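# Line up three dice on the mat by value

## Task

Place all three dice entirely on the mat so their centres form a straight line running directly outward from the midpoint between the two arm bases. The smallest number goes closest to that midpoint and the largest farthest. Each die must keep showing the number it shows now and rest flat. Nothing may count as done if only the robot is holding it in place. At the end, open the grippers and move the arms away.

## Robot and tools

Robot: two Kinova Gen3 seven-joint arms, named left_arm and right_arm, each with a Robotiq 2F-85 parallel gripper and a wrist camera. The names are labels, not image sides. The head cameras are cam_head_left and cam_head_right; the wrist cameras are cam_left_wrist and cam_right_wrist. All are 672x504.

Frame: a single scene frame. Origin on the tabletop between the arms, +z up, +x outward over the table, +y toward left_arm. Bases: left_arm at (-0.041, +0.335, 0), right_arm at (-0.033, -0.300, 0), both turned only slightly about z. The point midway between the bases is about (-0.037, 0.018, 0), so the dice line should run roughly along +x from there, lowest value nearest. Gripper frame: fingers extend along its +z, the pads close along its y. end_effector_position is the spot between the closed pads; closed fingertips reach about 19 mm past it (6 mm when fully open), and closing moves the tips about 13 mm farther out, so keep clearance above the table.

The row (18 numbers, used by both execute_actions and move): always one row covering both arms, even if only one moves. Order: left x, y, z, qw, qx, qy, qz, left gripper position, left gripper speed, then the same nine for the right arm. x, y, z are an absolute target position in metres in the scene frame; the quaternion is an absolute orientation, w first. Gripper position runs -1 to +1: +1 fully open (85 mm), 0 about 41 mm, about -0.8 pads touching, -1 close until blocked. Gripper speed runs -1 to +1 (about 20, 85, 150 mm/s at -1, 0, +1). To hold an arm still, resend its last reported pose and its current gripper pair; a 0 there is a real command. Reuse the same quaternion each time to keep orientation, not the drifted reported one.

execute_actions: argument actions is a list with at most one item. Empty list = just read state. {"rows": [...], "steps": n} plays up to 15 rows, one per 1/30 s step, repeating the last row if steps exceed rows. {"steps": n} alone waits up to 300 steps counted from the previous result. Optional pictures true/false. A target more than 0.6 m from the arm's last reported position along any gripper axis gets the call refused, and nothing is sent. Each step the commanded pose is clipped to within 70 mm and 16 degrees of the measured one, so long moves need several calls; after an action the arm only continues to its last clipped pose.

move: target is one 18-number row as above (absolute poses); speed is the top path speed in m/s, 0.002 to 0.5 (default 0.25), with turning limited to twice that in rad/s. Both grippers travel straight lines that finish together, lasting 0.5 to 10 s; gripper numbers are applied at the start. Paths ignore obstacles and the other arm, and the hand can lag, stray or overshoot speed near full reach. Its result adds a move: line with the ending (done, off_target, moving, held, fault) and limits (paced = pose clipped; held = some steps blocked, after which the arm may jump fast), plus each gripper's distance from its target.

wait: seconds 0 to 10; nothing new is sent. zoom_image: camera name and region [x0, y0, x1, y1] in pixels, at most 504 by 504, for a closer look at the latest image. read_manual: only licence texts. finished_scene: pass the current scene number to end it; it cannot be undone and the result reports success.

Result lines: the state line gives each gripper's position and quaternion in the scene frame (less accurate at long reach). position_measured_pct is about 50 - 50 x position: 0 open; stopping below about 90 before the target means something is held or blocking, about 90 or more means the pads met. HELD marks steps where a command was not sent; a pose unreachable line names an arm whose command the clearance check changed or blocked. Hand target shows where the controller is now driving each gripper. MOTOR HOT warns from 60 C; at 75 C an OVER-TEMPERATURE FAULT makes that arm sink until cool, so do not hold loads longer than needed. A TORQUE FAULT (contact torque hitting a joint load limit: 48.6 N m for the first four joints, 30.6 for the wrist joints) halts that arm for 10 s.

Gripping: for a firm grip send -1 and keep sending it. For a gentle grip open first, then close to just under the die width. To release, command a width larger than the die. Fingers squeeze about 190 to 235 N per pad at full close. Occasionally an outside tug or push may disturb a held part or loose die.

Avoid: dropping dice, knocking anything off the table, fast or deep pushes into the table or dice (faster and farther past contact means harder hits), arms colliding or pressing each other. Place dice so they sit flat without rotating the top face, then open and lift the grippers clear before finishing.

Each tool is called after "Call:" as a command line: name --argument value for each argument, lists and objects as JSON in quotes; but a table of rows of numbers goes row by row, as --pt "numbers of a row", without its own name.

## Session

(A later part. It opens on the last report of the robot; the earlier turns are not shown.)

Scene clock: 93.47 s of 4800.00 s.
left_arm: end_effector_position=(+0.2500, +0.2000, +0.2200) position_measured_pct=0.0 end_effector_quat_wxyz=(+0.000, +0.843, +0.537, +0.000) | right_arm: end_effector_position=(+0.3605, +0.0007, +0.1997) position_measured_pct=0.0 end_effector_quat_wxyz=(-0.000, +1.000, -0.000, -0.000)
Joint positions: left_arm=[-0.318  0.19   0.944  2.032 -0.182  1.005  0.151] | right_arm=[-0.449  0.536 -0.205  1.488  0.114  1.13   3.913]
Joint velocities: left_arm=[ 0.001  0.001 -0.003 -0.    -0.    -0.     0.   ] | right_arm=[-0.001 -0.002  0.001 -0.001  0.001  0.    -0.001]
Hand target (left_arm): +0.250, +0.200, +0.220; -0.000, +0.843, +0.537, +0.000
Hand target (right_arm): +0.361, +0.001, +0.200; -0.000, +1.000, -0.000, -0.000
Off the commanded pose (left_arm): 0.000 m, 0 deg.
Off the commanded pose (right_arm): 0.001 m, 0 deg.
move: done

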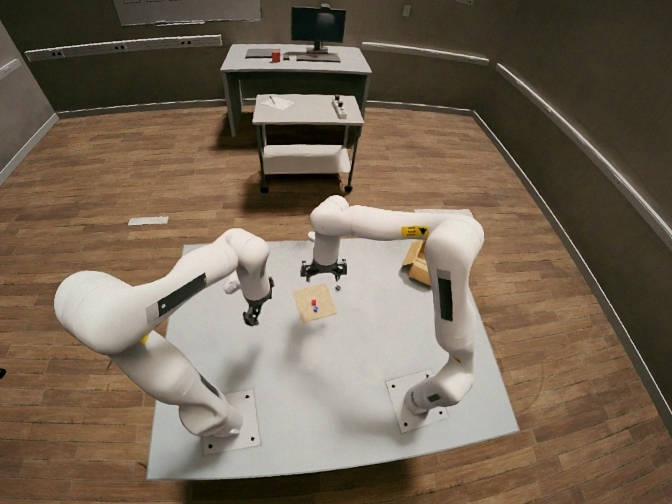

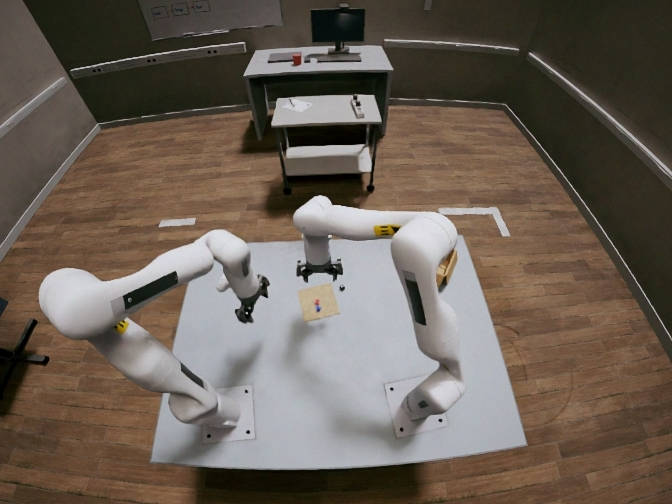

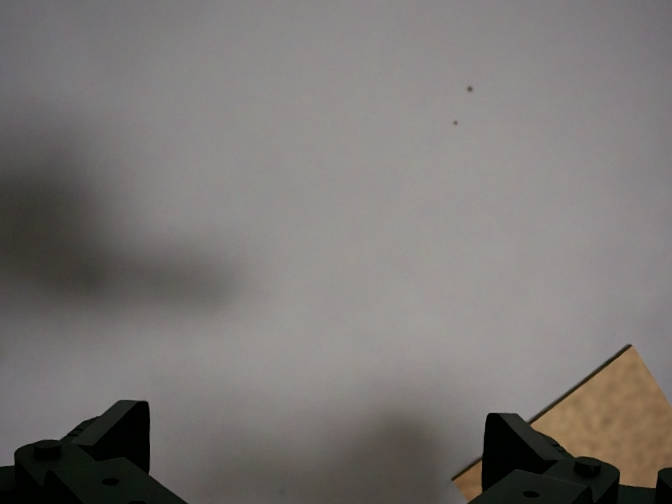

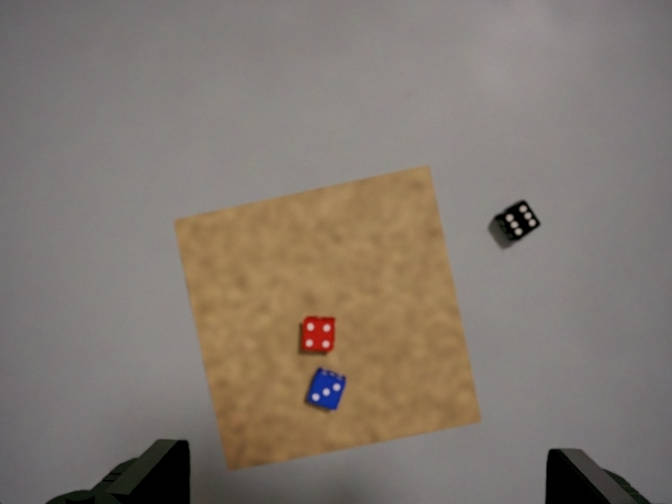

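Call:
move --target '[0.25,0.2,0.22,0,0.843,0.537,0,1,0.3,0.377,0.022,0.027,0,1,0,0,0.3,0.5]' --speed 0.08

Call:
execute_actions --actions '[{"rows":[[0.25,0.2,0.22,0,0.843,0.537,0,1,0.3,0.377,0.022,0.027,0,1,0,0,-1,0.3]],"steps":15}]' --pictures false

Call:
execute_actions --actions '[{"rows":[[0.25,0.2,0.22,0,0.843,0.537,0,1,0.3,0.377,0.022,0.027,0,1,0,0,-1,0.3]],"steps":12}]' --pictures false

Call:
move --target '[0.25,0.2,0.22,0,0.843,0.537,0,1,0.3,0.377,0.0185,0.028,0,1,0,0,-1,0.3]' --speed 0.01

Call:
execute_actions --actions '[{"rows":[[0.25,0.2,0.22,0,0.843,0.537,0,1,0.3,0.377,0.0185,0.028,0,1,0,0,0.3,0.3]],"steps":15}]' --pictures false

Call:
move --target '[0.25,0.2,0.22,0,0.843,0.537,0,1,0.3,0.36,0.0,0.2,0,1,0,0,1,0.5]' --speed 0.12

Scene clock: 105.07 s of 4800.00 s.
left_arm: end_effector_position=(+0.2500, +0.2000, +0.2200) position_measured_pct=0.0 end_effector_quat_wxyz=(+0.000, +0.843, +0.537, +0.000) | right_arm: end_effector_position=(+0.3765, +0.0213, +0.0274) position_measured_pct=34.9 end_effector_quat_wxyz=(+0.000, +1.000, +0.000, +0.000)
Joint positions: left_arm=[-0.318  0.19   0.944  2.032 -0.182  1.005  0.151] | right_arm=[-0.489  0.828 -0.166  1.575  0.179  0.753  3.855]
Joint velocities: left_arm=[-0.     0.001 -0.001 -0.     0.     0.001  0.001] | right_arm=[-0.002  0.002  0.    -0.     0.     0.     0.001]
Hand target (left_arm): +0.250, +0.200, +0.220; -0.000, +0.843, +0.537, +0.000
Hand target (right_arm): +0.376, +0.021, +0.027; +0.000, +1.000, +0.000, +0.000
Off the commanded pose (left_arm): 0.000 m, 0 deg.
Off the commanded pose (right_arm): 0.001 m, 0 deg.
After step 90, 6.13 s passed at rest.
move: done

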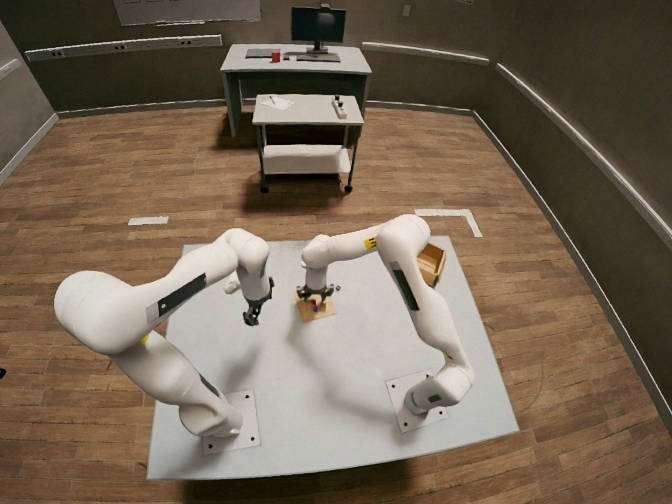

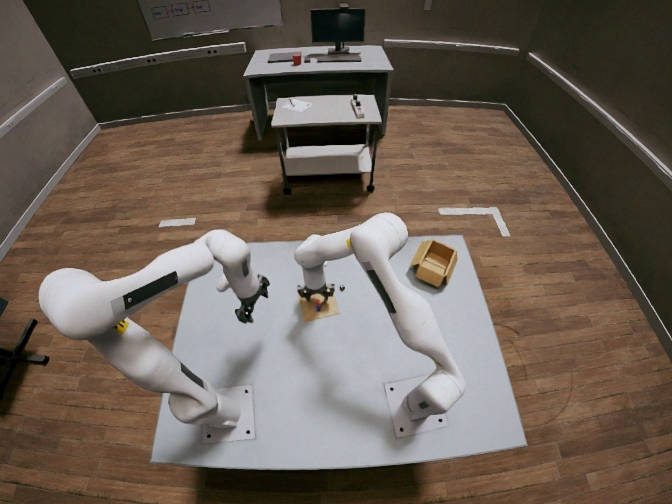

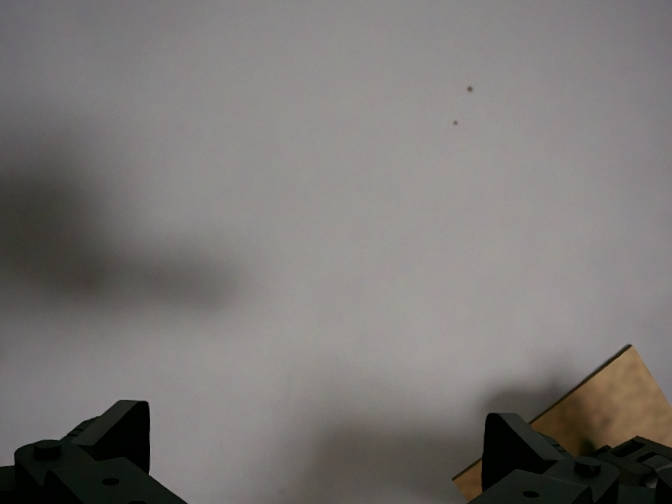

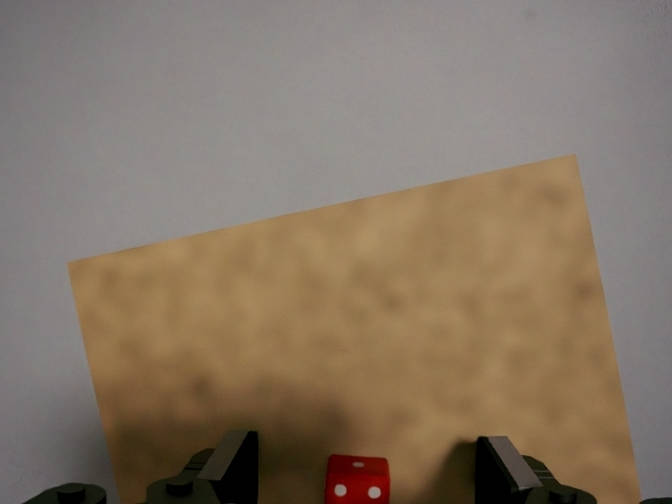

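Scene clock: 105.57 s of 4800.00 s.
left_arm: end_effector_position=(+0.2500, +0.2000, +0.2200) position_measured_pct=0.0 end_effector_quat_wxyz=(+0.000, +0.843, +0.537, +0.000) | right_arm: end_effector_position=(+0.3771, +0.0220, +0.0273) position_measured_pct=78.6 end_effector_quat_wxyz=(-0.000, +1.000, -0.000, +0.000)
Joint positions: left_arm=[-0.318  0.19   0.944  2.032 -0.182  1.005  0.151] | right_arm=[-0.489  0.829 -0.166  1.572  0.179  0.755  3.855]
Joint velocities: left_arm=[-0.    -0.    -0.001 -0.001 -0.    -0.001  0.001] | right_arm=[ 0.001 -0.007 -0.    -0.001 -0.001  0.005 -0.001]
Hand target (left_arm): +0.250, +0.200, +0.220; -0.000, +0.843, +0.537, -0.000
Hand target (right_arm): +0.377, +0.022, +0.027; +0.000, +1.000, +0.000, +0.000
Off the commanded pose (left_arm): 0.000 m, 0 deg.
Off the commanded pose (right_arm): 0.000 m, 0 deg.
Steps of this call (steps 1 to 15: all 15 steps of this action). Readings (end_effector_position | what the end effector reports):
1: left_arm (+0.2500, +0.2000, +0.2200) | right_arm (+0.3766, +0.0214, +0.0272) | left_arm position_measured_pct=0.0 | right_arm position_measured_pct=34.9
2: left_arm (+0.2500, +0.2000, +0.2200) | right_arm (+0.3769, +0.0218, +0.0270) | left_arm position_measured_pct=0.0 | right_arm position_measured_pct=35.3
4: left_arm (+0.2500, +0.2000, +0.2200) | right_arm (+0.3770, +0.0220, +0.0271) | left_arm position_measured_pct=0.0 | right_arm position_measured_pct=40.5
8: left_arm (+0.2500, +0.2000, +0.2200) | right_arm (+0.3770, +0.0220, +0.0270) | left_arm position_measured_pct=0.0 | right_arm position_measured_pct=54.4
15: the state above

Scene clock: 105.97 s of 4800.00 s.
left_arm: end_effector_position=(+0.2500, +0.2000, +0.2200) position_measured_pct=0.0 end_effector_quat_wxyz=(+0.000, +0.843, +0.537, +0.000) | right_arm: end_effector_position=(+0.3771, +0.0221, +0.0274) position_measured_pct=81.3 end_effector_quat_wxyz=(-0.000, +1.000, -0.000, +0.000)
Joint positions: left_arm=[-0.318  0.19   0.944  2.032 -0.182  1.005  0.151] | right_arm=[-0.489  0.829 -0.166  1.572  0.179  0.755  3.855]
Joint velocities: left_arm=[-0.001 -0.001 -0.001  0.001  0.     0.    -0.   ] | right_arm=[-0.001 -0.    -0.    -0.     0.001 -0.     0.   ]
Hand target (left_arm): +0.250, +0.200, +0.220; -0.000, +0.843, +0.537, -0.000
Hand target (right_arm): +0.377, +0.022, +0.027; +0.000, +1.000, +0.000, +0.000
Off the commanded pose (left_arm): 0.000 m, 0 deg.
Off the commanded pose (right_arm): 0.000 m, 0 deg.
Steps of this call (steps 1 to 12: all 12 steps of this action). Readings (end_effector_position | what the end effector reports):
1: left_arm (+0.2500, +0.2000, +0.2200) | right_arm (+0.3771, +0.0221, +0.0274) | left_arm position_measured_pct=0.0 | right_arm position_measured_pct=80.6
2: left_arm (+0.2500, +0.2000, +0.2200) | right_arm (+0.3771, +0.0221, +0.0274) | left_arm position_measured_pct=0.0 | right_arm position_measured_pct=81.3
4: left_arm (+0.2500, +0.2000, +0.2200) | right_arm (+0.3771, +0.0221, +0.0274) | left_arm position_measured_pct=0.0 | right_arm position_measured_pct=81.3
8: left_arm (+0.2500, +0.2000, +0.2200) | right_arm (+0.3771, +0.0221, +0.0274) | left_arm position_measured_pct=0.0 | right_arm position_measured_pct=81.3
12: the state above

Scene clock: 106.90 s of 4800.00 s.
left_arm: end_effector_position=(+0.2500, +0.2000, +0.2200) position_measured_pct=0.0 end_effector_quat_wxyz=(+0.000, +0.843, +0.537, +0.000) | right_arm: end_effector_position=(+0.3770, +0.0185, +0.0280) position_measured_pct=81.3 end_effector_quat_wxyz=(+0.000, +1.000, +0.000, -0.000)
Joint positions: left_arm=[-0.318  0.19   0.944  2.032 -0.182  1.005  0.151] | right_arm=[-0.483  0.825 -0.167  1.58   0.179  0.752  3.859]
Joint velocities: left_arm=[-0.     0.001  0.002 -0.001  0.    -0.002  0.   ] | right_arm=[ 0.001 -0.001  0.     0.    -0.    -0.     0.   ]
Hand target (left_arm): +0.250, +0.200, +0.220; -0.000, +0.843, +0.537, -0.000
Hand target (right_arm): +0.377, +0.019, +0.028; -0.000, +1.000, -0.000, -0.000
Off the commanded pose (left_arm): 0.000 m, 0 deg.
Off the commanded pose (right_arm): 0.000 m, 0 deg.
move: done

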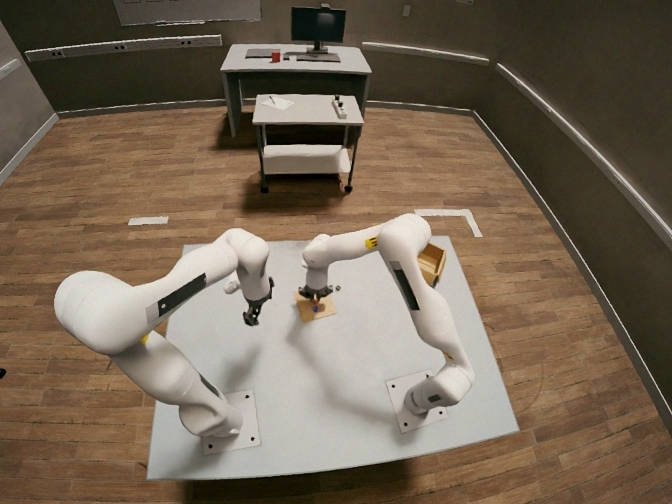

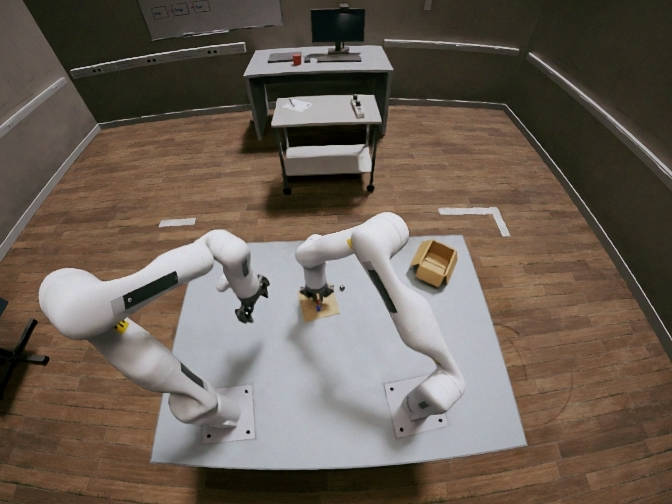

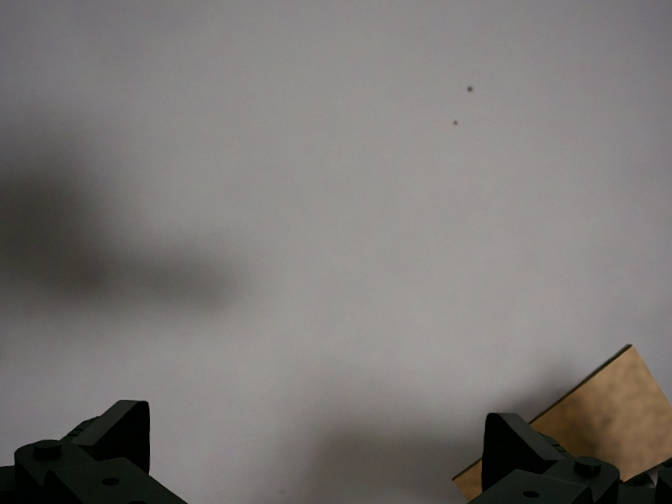

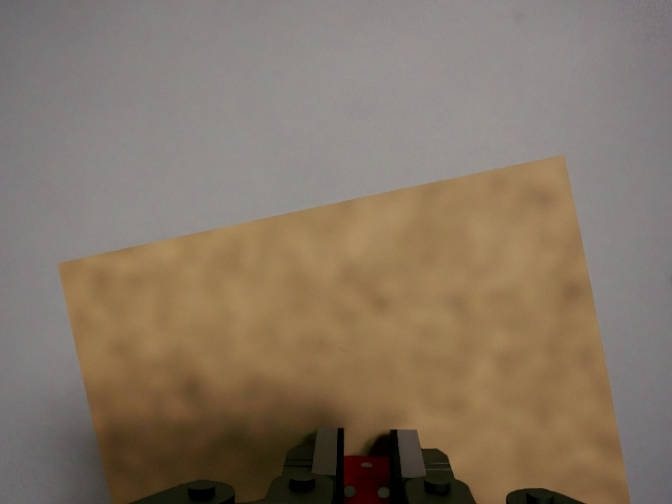

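Scene clock: 107.40 s of 4800.00 s.
left_arm: end_effector_position=(+0.2500, +0.2000, +0.2200) position_measured_pct=0.0 end_effector_quat_wxyz=(+0.000, +0.843, +0.537, +0.000) | right_arm: end_effector_position=(+0.3770, +0.0185, +0.0280) position_measured_pct=37.7 end_effector_quat_wxyz=(-0.000, +1.000, +0.000, +0.000)
Joint positions: left_arm=[-0.318  0.19   0.944  2.032 -0.182  1.005  0.151] | right_arm=[-0.483  0.825 -0.167  1.58   0.179  0.752  3.859]
Joint velocities: left_arm=[ 0.001  0.001 -0.    -0.    -0.001  0.    -0.   ] | right_arm=[-0.002  0.001  0.     0.003  0.    -0.     0.001]
Hand target (left_arm): +0.250, +0.200, +0.220; -0.000, +0.843, +0.537, -0.000
Hand target (right_arm): +0.377, +0.018, +0.028; -0.000, +1.000, -0.000, -0.000
Off the commanded pose (left_arm): 0.000 m, 0 deg.
Off the commanded pose (right_arm): 0.000 m, 0 deg.
Steps of this call (steps 1 to 15: all 15 steps of this action). Readings (end_effector_position | what the end effector reports):
1: left_arm (+0.2500, +0.2000, +0.2200) | right_arm (+0.3770, +0.0185, +0.0280) | left_arm position_measured_pct=0.0 | right_arm position_measured_pct=81.3
2: left_arm (+0.2500, +0.2000, +0.2200) | right_arm (+0.3770, +0.0185, +0.0280) | left_arm position_measured_pct=0.0 | right_arm position_measured_pct=81.3
4: left_arm (+0.2500, +0.2000, +0.2200) | right_arm (+0.3770, +0.0185, +0.0280) | left_arm position_measured_pct=0.0 | right_arm position_measured_pct=75.8
8: left_arm (+0.2500, +0.2000, +0.2200) | right_arm (+0.3770, +0.0185, +0.0280) | left_arm position_measured_pct=0.0 | right_arm position_measured_pct=61.9
15: the state above

Scene clock: 109.43 s of 4800.00 s.
left_arm: end_effector_position=(+0.2500, +0.2000, +0.2200) position_measured_pct=0.0 end_effector_quat_wxyz=(+0.000, +0.843, +0.537, +0.000) | right_arm: end_effector_position=(+0.3606, +0.0007, +0.1997) position_measured_pct=0.0 end_effector_quat_wxyz=(-0.000, +1.000, -0.000, -0.000)
Joint positions: left_arm=[-0.318  0.19   0.944  2.032 -0.182  1.005  0.151] | right_arm=[-0.448  0.536 -0.205  1.488  0.115  1.13   3.913]
Joint velocities: left_arm=[-0.001 -0.     0.001  0.     0.001 -0.001 -0.   ] | right_arm=[ 0.    -0.003  0.     0.     0.001 -0.    -0.001]
Hand target (left_arm): +0.250, +0.200, +0.220; -0.000, +0.843, +0.537, -0.000
Hand target (right_arm): +0.361, +0.001, +0.200; -0.000, +1.000, -0.000, -0.000
Off the commanded pose (left_arm): 0.000 m, 0 deg.
Off the commanded pose (right_arm): 0.001 m, 0 deg.
move: done

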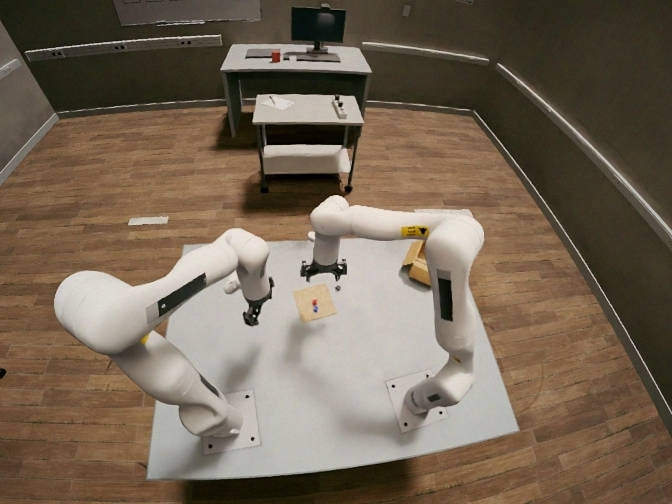

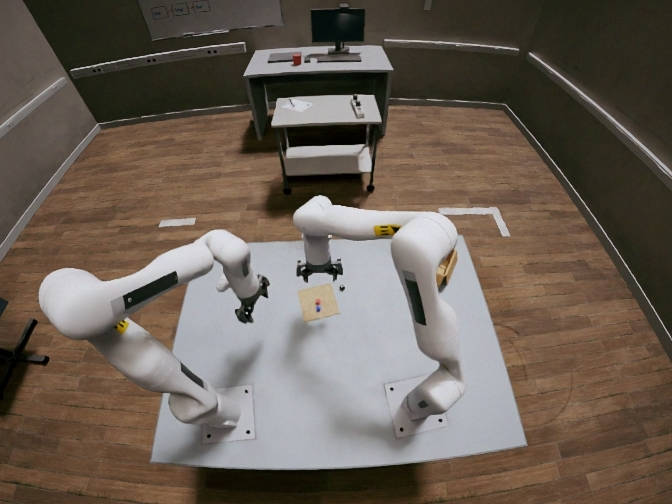

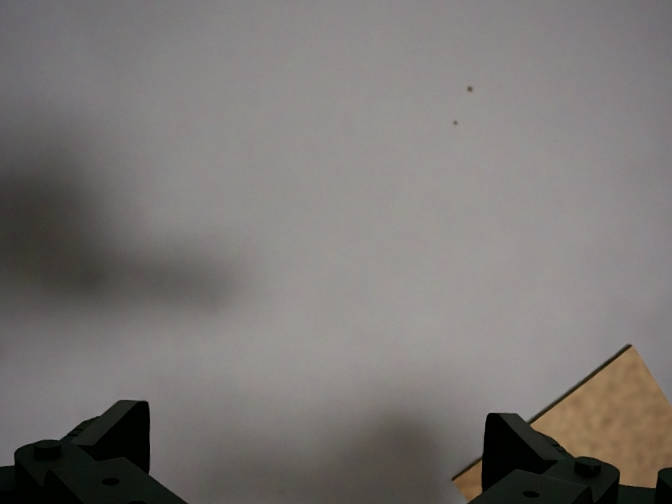

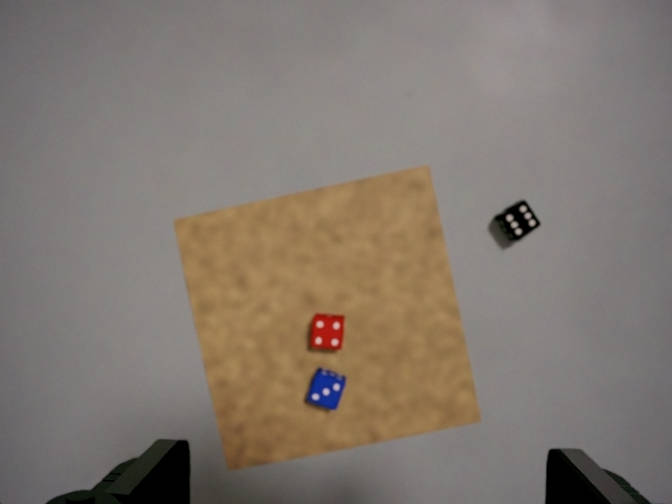

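Call:
move --target '[0.25,0.2,0.22,0,0.843,0.537,0,1,0.3,0.434,-0.080,0.07,0,0.976,0.216,0,0,0.5]' --speed 0.12

Scene clock: 118.00 s of 4800.00 s.
left_arm: end_effector_position=(+0.2500, +0.2000, +0.2200) position_measured_pct=0.0 end_effector_quat_wxyz=(+0.000, +0.843, +0.537, +0.000) | right_arm: end_effector_position=(+0.4328, -0.0802, +0.0703) position_measured_pct=49.6 end_effector_quat_wxyz=(-0.000, +0.976, +0.217, -0.000)
Joint positions: left_arm=[-0.318  0.19   0.944  2.032 -0.182  1.005  0.151] | right_arm=[-0.2    0.755 -0.271  1.569  0.246  0.851  4.461]
Joint velocities: left_arm=[-0.002 -0.001  0.001  0.     0.001 -0.001 -0.   ] | right_arm=[ 0.002  0.003  0.003  0.001 -0.003 -0.     0.003]
Hand target (left_arm): +0.250, +0.200, +0.220; -0.000, +0.843, +0.537, +0.000
Hand target (right_arm): +0.433, -0.080, +0.070; -0.000, +0.976, +0.216, -0.000
Off the commanded pose (left_arm): 0.000 m, 0 deg.
Off the commanded pose (right_arm): 0.001 m, 0 deg.
After step 90, 3.47 s passed at rest.
move: done

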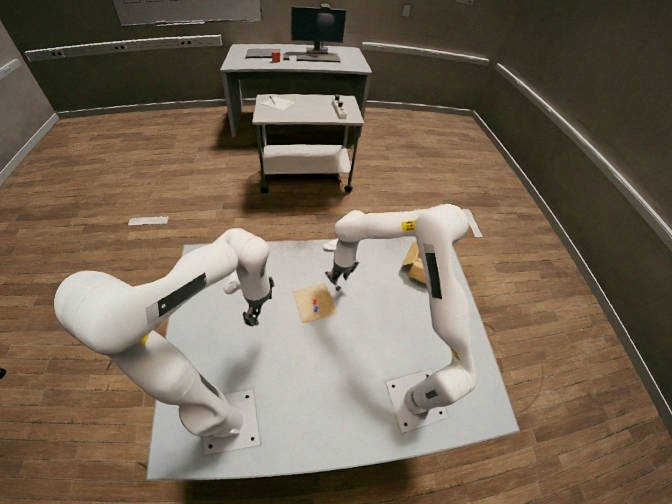

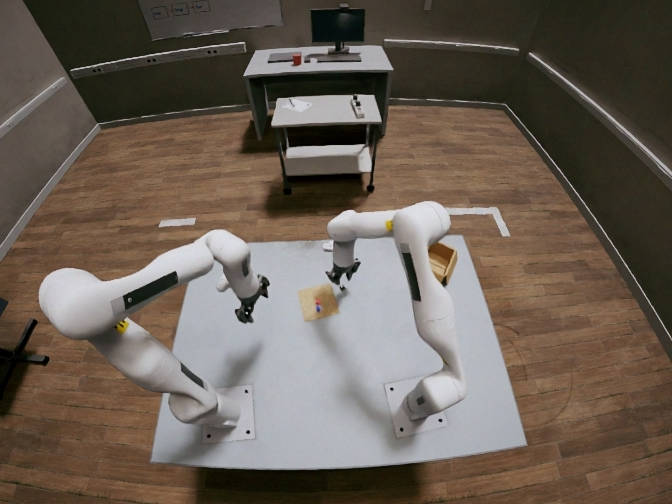

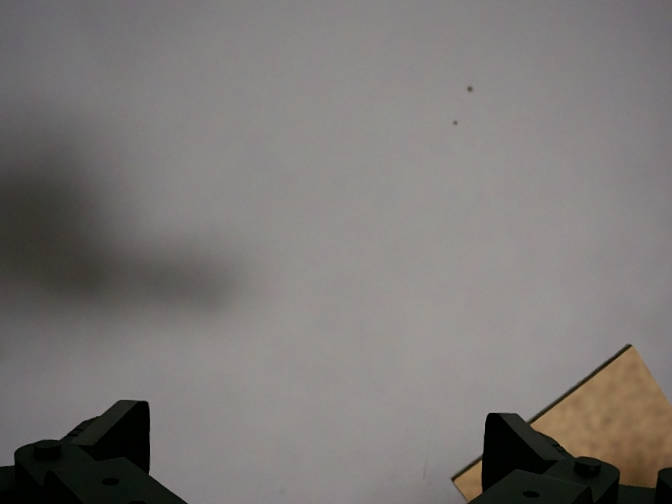

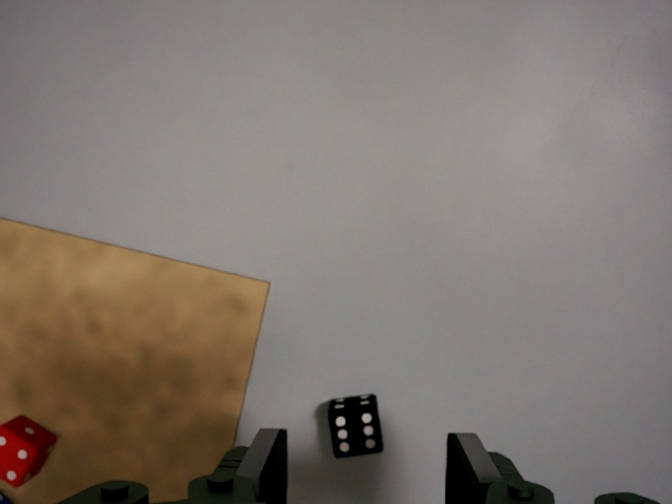

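Call:
move --target '[0.25,0.2,0.22,0,0.843,0.537,0,1,0.3,0.433,-0.076,0.045,0,0.976,0.216,0,0,0.3]' --speed 0.08

Scene clock: 129.13 s of 4800.00 s.
left_arm: end_effector_position=(+0.2500, +0.2000, +0.2200) position_measured_pct=0.0 end_effector_quat_wxyz=(+0.000, +0.843, +0.537, +0.000) | right_arm: end_effector_position=(+0.4330, -0.0761, +0.0452) position_measured_pct=49.6 end_effector_quat_wxyz=(+0.000, +0.976, +0.216, +0.000)
Joint positions: left_arm=[-0.318  0.19   0.944  2.032 -0.182  1.005  0.151] | right_arm=[-0.215  0.799 -0.259  1.578  0.26   0.798  4.442]
Joint velocities: left_arm=[ 0.    -0.     0.002  0.001  0.002  0.002 -0.   ] | right_arm=[-0.003  0.005 -0.002  0.001  0.002 -0.     0.   ]
Hand target (left_arm): +0.250, +0.200, +0.220; -0.000, +0.843, +0.537, -0.000
Hand target (right_arm): +0.433, -0.076, +0.045; +0.000, +0.976, +0.216, +0.000
Off the commanded pose (left_arm): 0.000 m, 0 deg.
Off the commanded pose (right_arm): 0.000 m, 0 deg.
After step 90, 7.43 s passed at rest.
move: done

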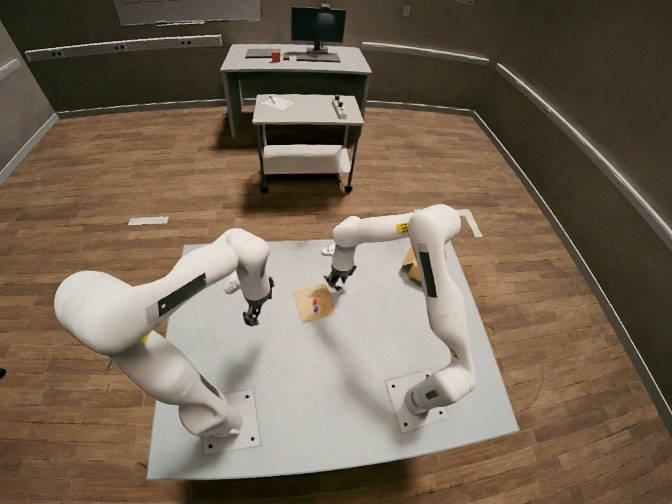

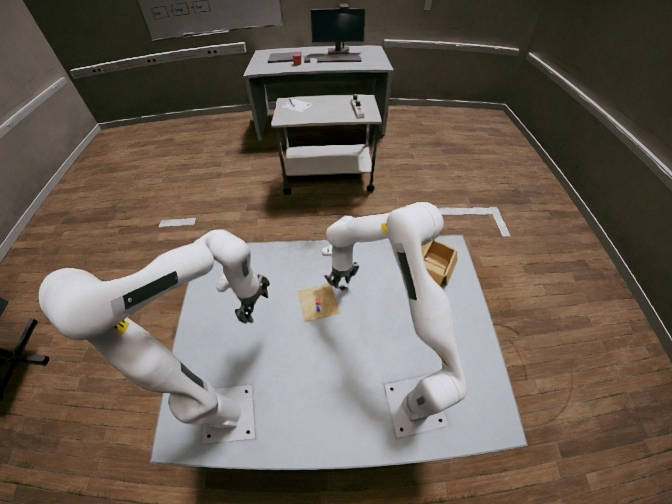

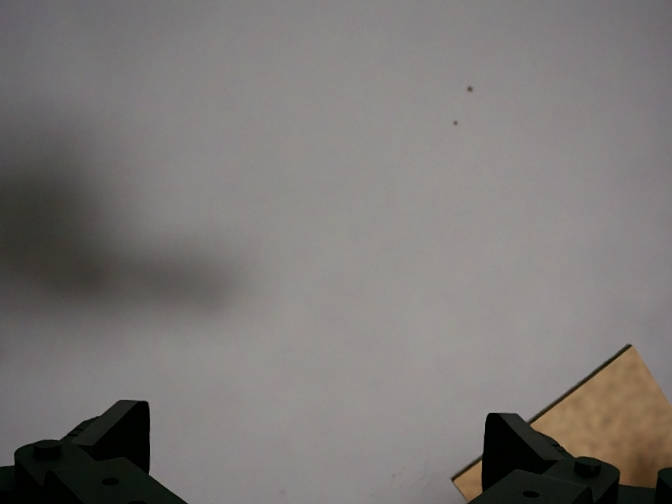

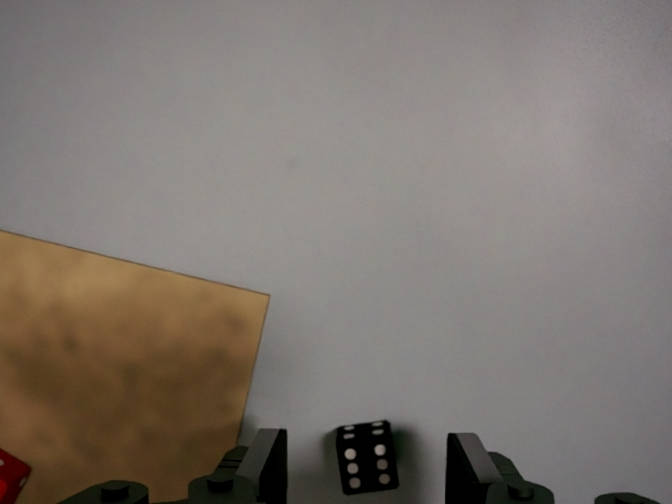

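Call:
move --target '[0.25,0.2,0.22,0,0.843,0.537,0,1,0.3,0.431,-0.077,0.023,0,0.976,0.216,0,0,0.3]' --speed 0.05

Call:
execute_actions --actions '[{"rows":[[0.25,0.2,0.22,0,0.843,0.537,0,1,0.3,0.431,-0.077,0.023,0,0.976,0.216,0,-1,0.3]],"steps":15}]' --pictures false

Call:
move --target '[0.25,0.2,0.22,0,0.843,0.537,0,1,0.3,0.431,-0.077,0.08,0,0.976,0.216,0,-1,0.3]' --speed 0.08

Scene clock: 133.37 s of 4800.00 s.
left_arm: end_effector_position=(+0.2500, +0.2000, +0.2200) position_measured_pct=0.0 end_effector_quat_wxyz=(+0.000, +0.843, +0.537, +0.000) | right_arm: end_effector_position=(+0.4310, -0.0771, +0.0232) position_measured_pct=49.6 end_effector_quat_wxyz=(+0.000, +0.976, +0.216, +0.000)
Joint positions: left_arm=[-0.318  0.19   0.944  2.032 -0.182  1.005  0.151] | right_arm=[-0.221  0.833 -0.249  1.597  0.272  0.745  4.431]
Joint velocities: left_arm=[-0.001 -0.     0.002  0.001  0.     0.001  0.001] | right_arm=[-0.002  0.002 -0.001  0.001  0.001 -0.    -0.   ]
Hand target (left_arm): +0.250, +0.200, +0.220; -0.000, +0.843, +0.537, -0.000
Hand target (right_arm): +0.431, -0.077, +0.023; +0.000, +0.976, +0.216, -0.000
Off the commanded pose (left_arm): 0.000 m, 0 deg.
Off the commanded pose (right_arm): 0.000 m, 0 deg.
After step 90, 0.53 s passed at rest.
move: done

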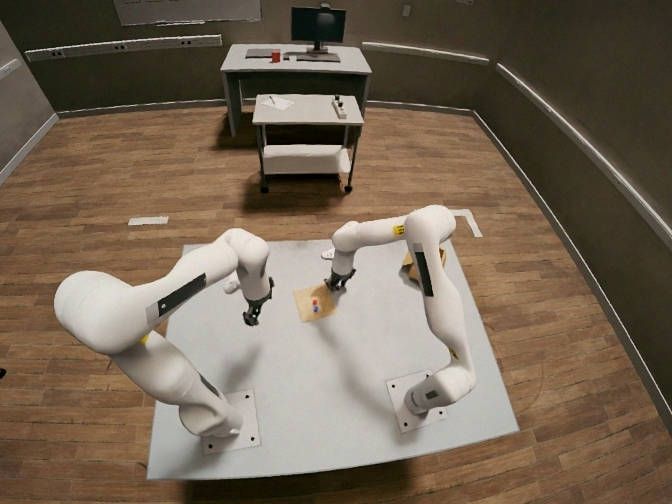

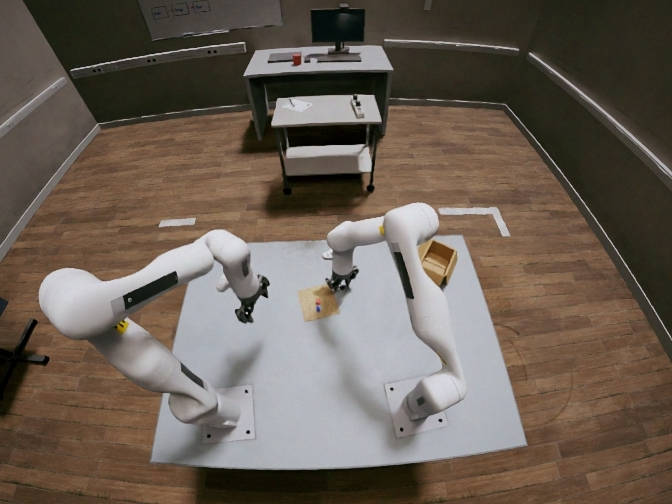

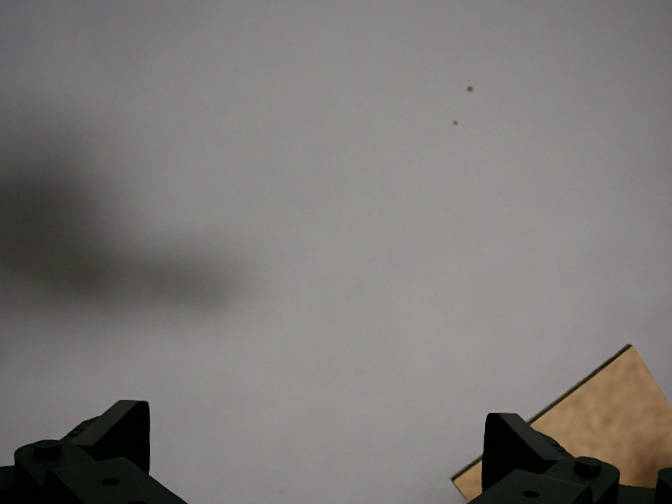

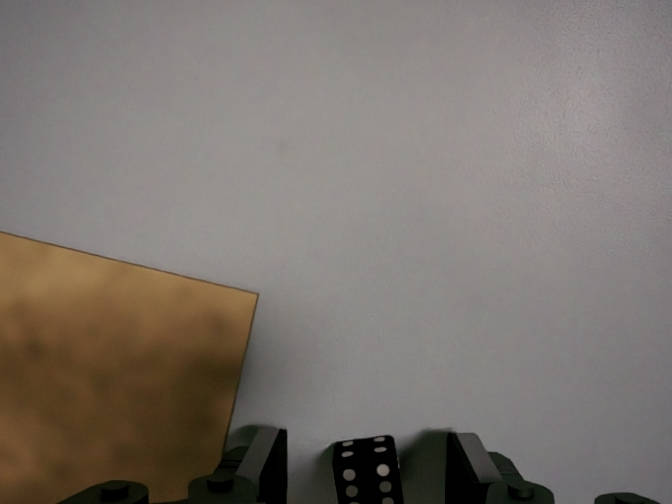

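Scene clock: 133.87 s of 4800.00 s.
left_arm: end_effector_position=(+0.2500, +0.2000, +0.2200) position_measured_pct=0.0 end_effector_quat_wxyz=(+0.000, +0.843, +0.537, +0.000) | right_arm: end_effector_position=(+0.4312, -0.0769, +0.0234) position_measured_pct=80.6 end_effector_quat_wxyz=(-0.000, +0.976, +0.216, +0.000)
Joint positions: left_arm=[-0.318  0.19   0.944  2.032 -0.182  1.005  0.151] | right_arm=[-0.221  0.833 -0.249  1.597  0.272  0.746  4.431]
Joint velocities: left_arm=[ 0.001 -0.001  0.001 -0.     0.     0.001  0.001] | right_arm=[ 0.001  0.001 -0.     0.001  0.001 -0.    -0.001]
Hand target (left_arm): +0.250, +0.200, +0.220; -0.000, +0.843, +0.537, -0.000
Hand target (right_arm): +0.431, -0.077, +0.023; +0.000, +0.976, +0.216, -0.000
Off the commanded pose (left_arm): 0.000 m, 0 deg.
Off the commanded pose (right_arm): 0.000 m, 0 deg.
Steps of this call (steps 1 to 15: all 15 steps of this action). Readings (end_effector_position | what the end effector reports):
1: left_arm (+0.2500, +0.2000, +0.2200) | right_arm (+0.4310, -0.0771, +0.0231) | left_arm position_measured_pct=0.0 | right_arm position_measured_pct=49.6
2: left_arm (+0.2500, +0.2000, +0.2200) | right_arm (+0.4310, -0.0770, +0.0231) | left_arm position_measured_pct=0.0 | right_arm position_measured_pct=50.4
4: left_arm (+0.2500, +0.2000, +0.2200) | right_arm (+0.4310, -0.0770, +0.0230) | left_arm position_measured_pct=0.0 | right_arm position_measured_pct=55.2
8: left_arm (+0.2500, +0.2000, +0.2200) | right_arm (+0.4310, -0.0770, +0.0230) | left_arm position_measured_pct=0.0 | right_arm position_measured_pct=69.0
15: the state above

Scene clock: 135.10 s of 4800.00 s.
left_arm: end_effector_position=(+0.2500, +0.2000, +0.2200) position_measured_pct=0.0 end_effector_quat_wxyz=(+0.000, +0.843, +0.537, +0.000) | right_arm: end_effector_position=(+0.4312, -0.0768, +0.0798) position_measured_pct=80.6 end_effector_quat_wxyz=(-0.000, +0.976, +0.216, -0.000)
Joint positions: left_arm=[-0.318  0.19   0.944  2.032 -0.182  1.005  0.151] | right_arm=[-0.206  0.74  -0.274  1.562  0.24   0.873  4.457]
Joint velocities: left_arm=[ 0.     0.     0.002  0.    -0.     0.001  0.   ] | right_arm=[ 0.001 -0.003  0.     0.001  0.001 -0.     0.002]
Hand target (left_arm): +0.250, +0.200, +0.220; -0.000, +0.843, +0.537, -0.000
Hand target (right_arm): +0.431, -0.077, +0.080; -0.000, +0.976, +0.216, +0.000
Off the commanded pose (left_arm): 0.000 m, 0 deg.
Off the commanded pose (right_arm): 0.000 m, 0 deg.
move: done

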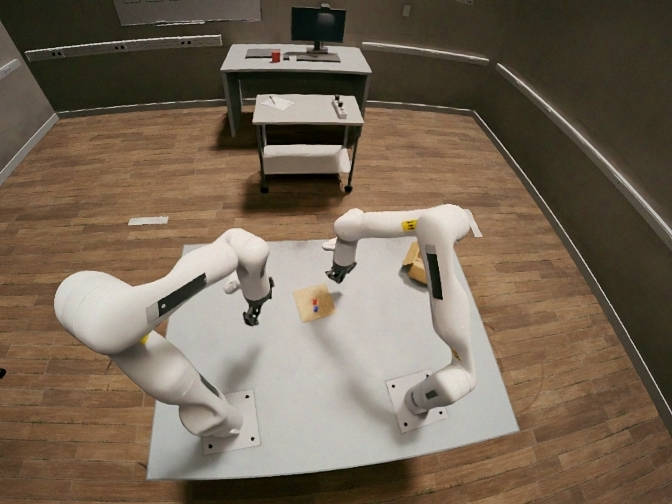

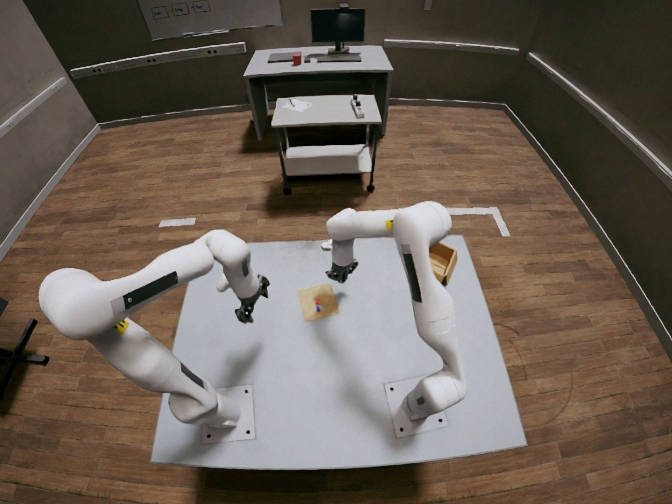

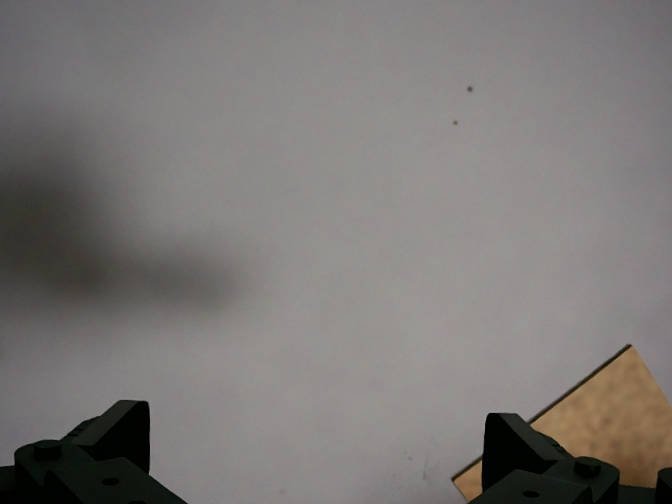

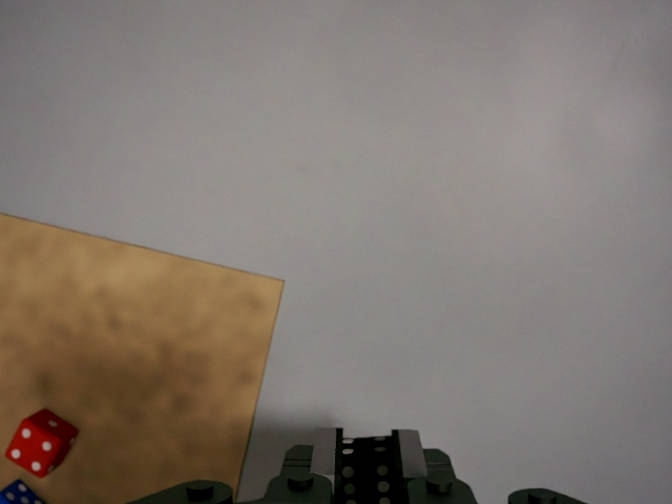

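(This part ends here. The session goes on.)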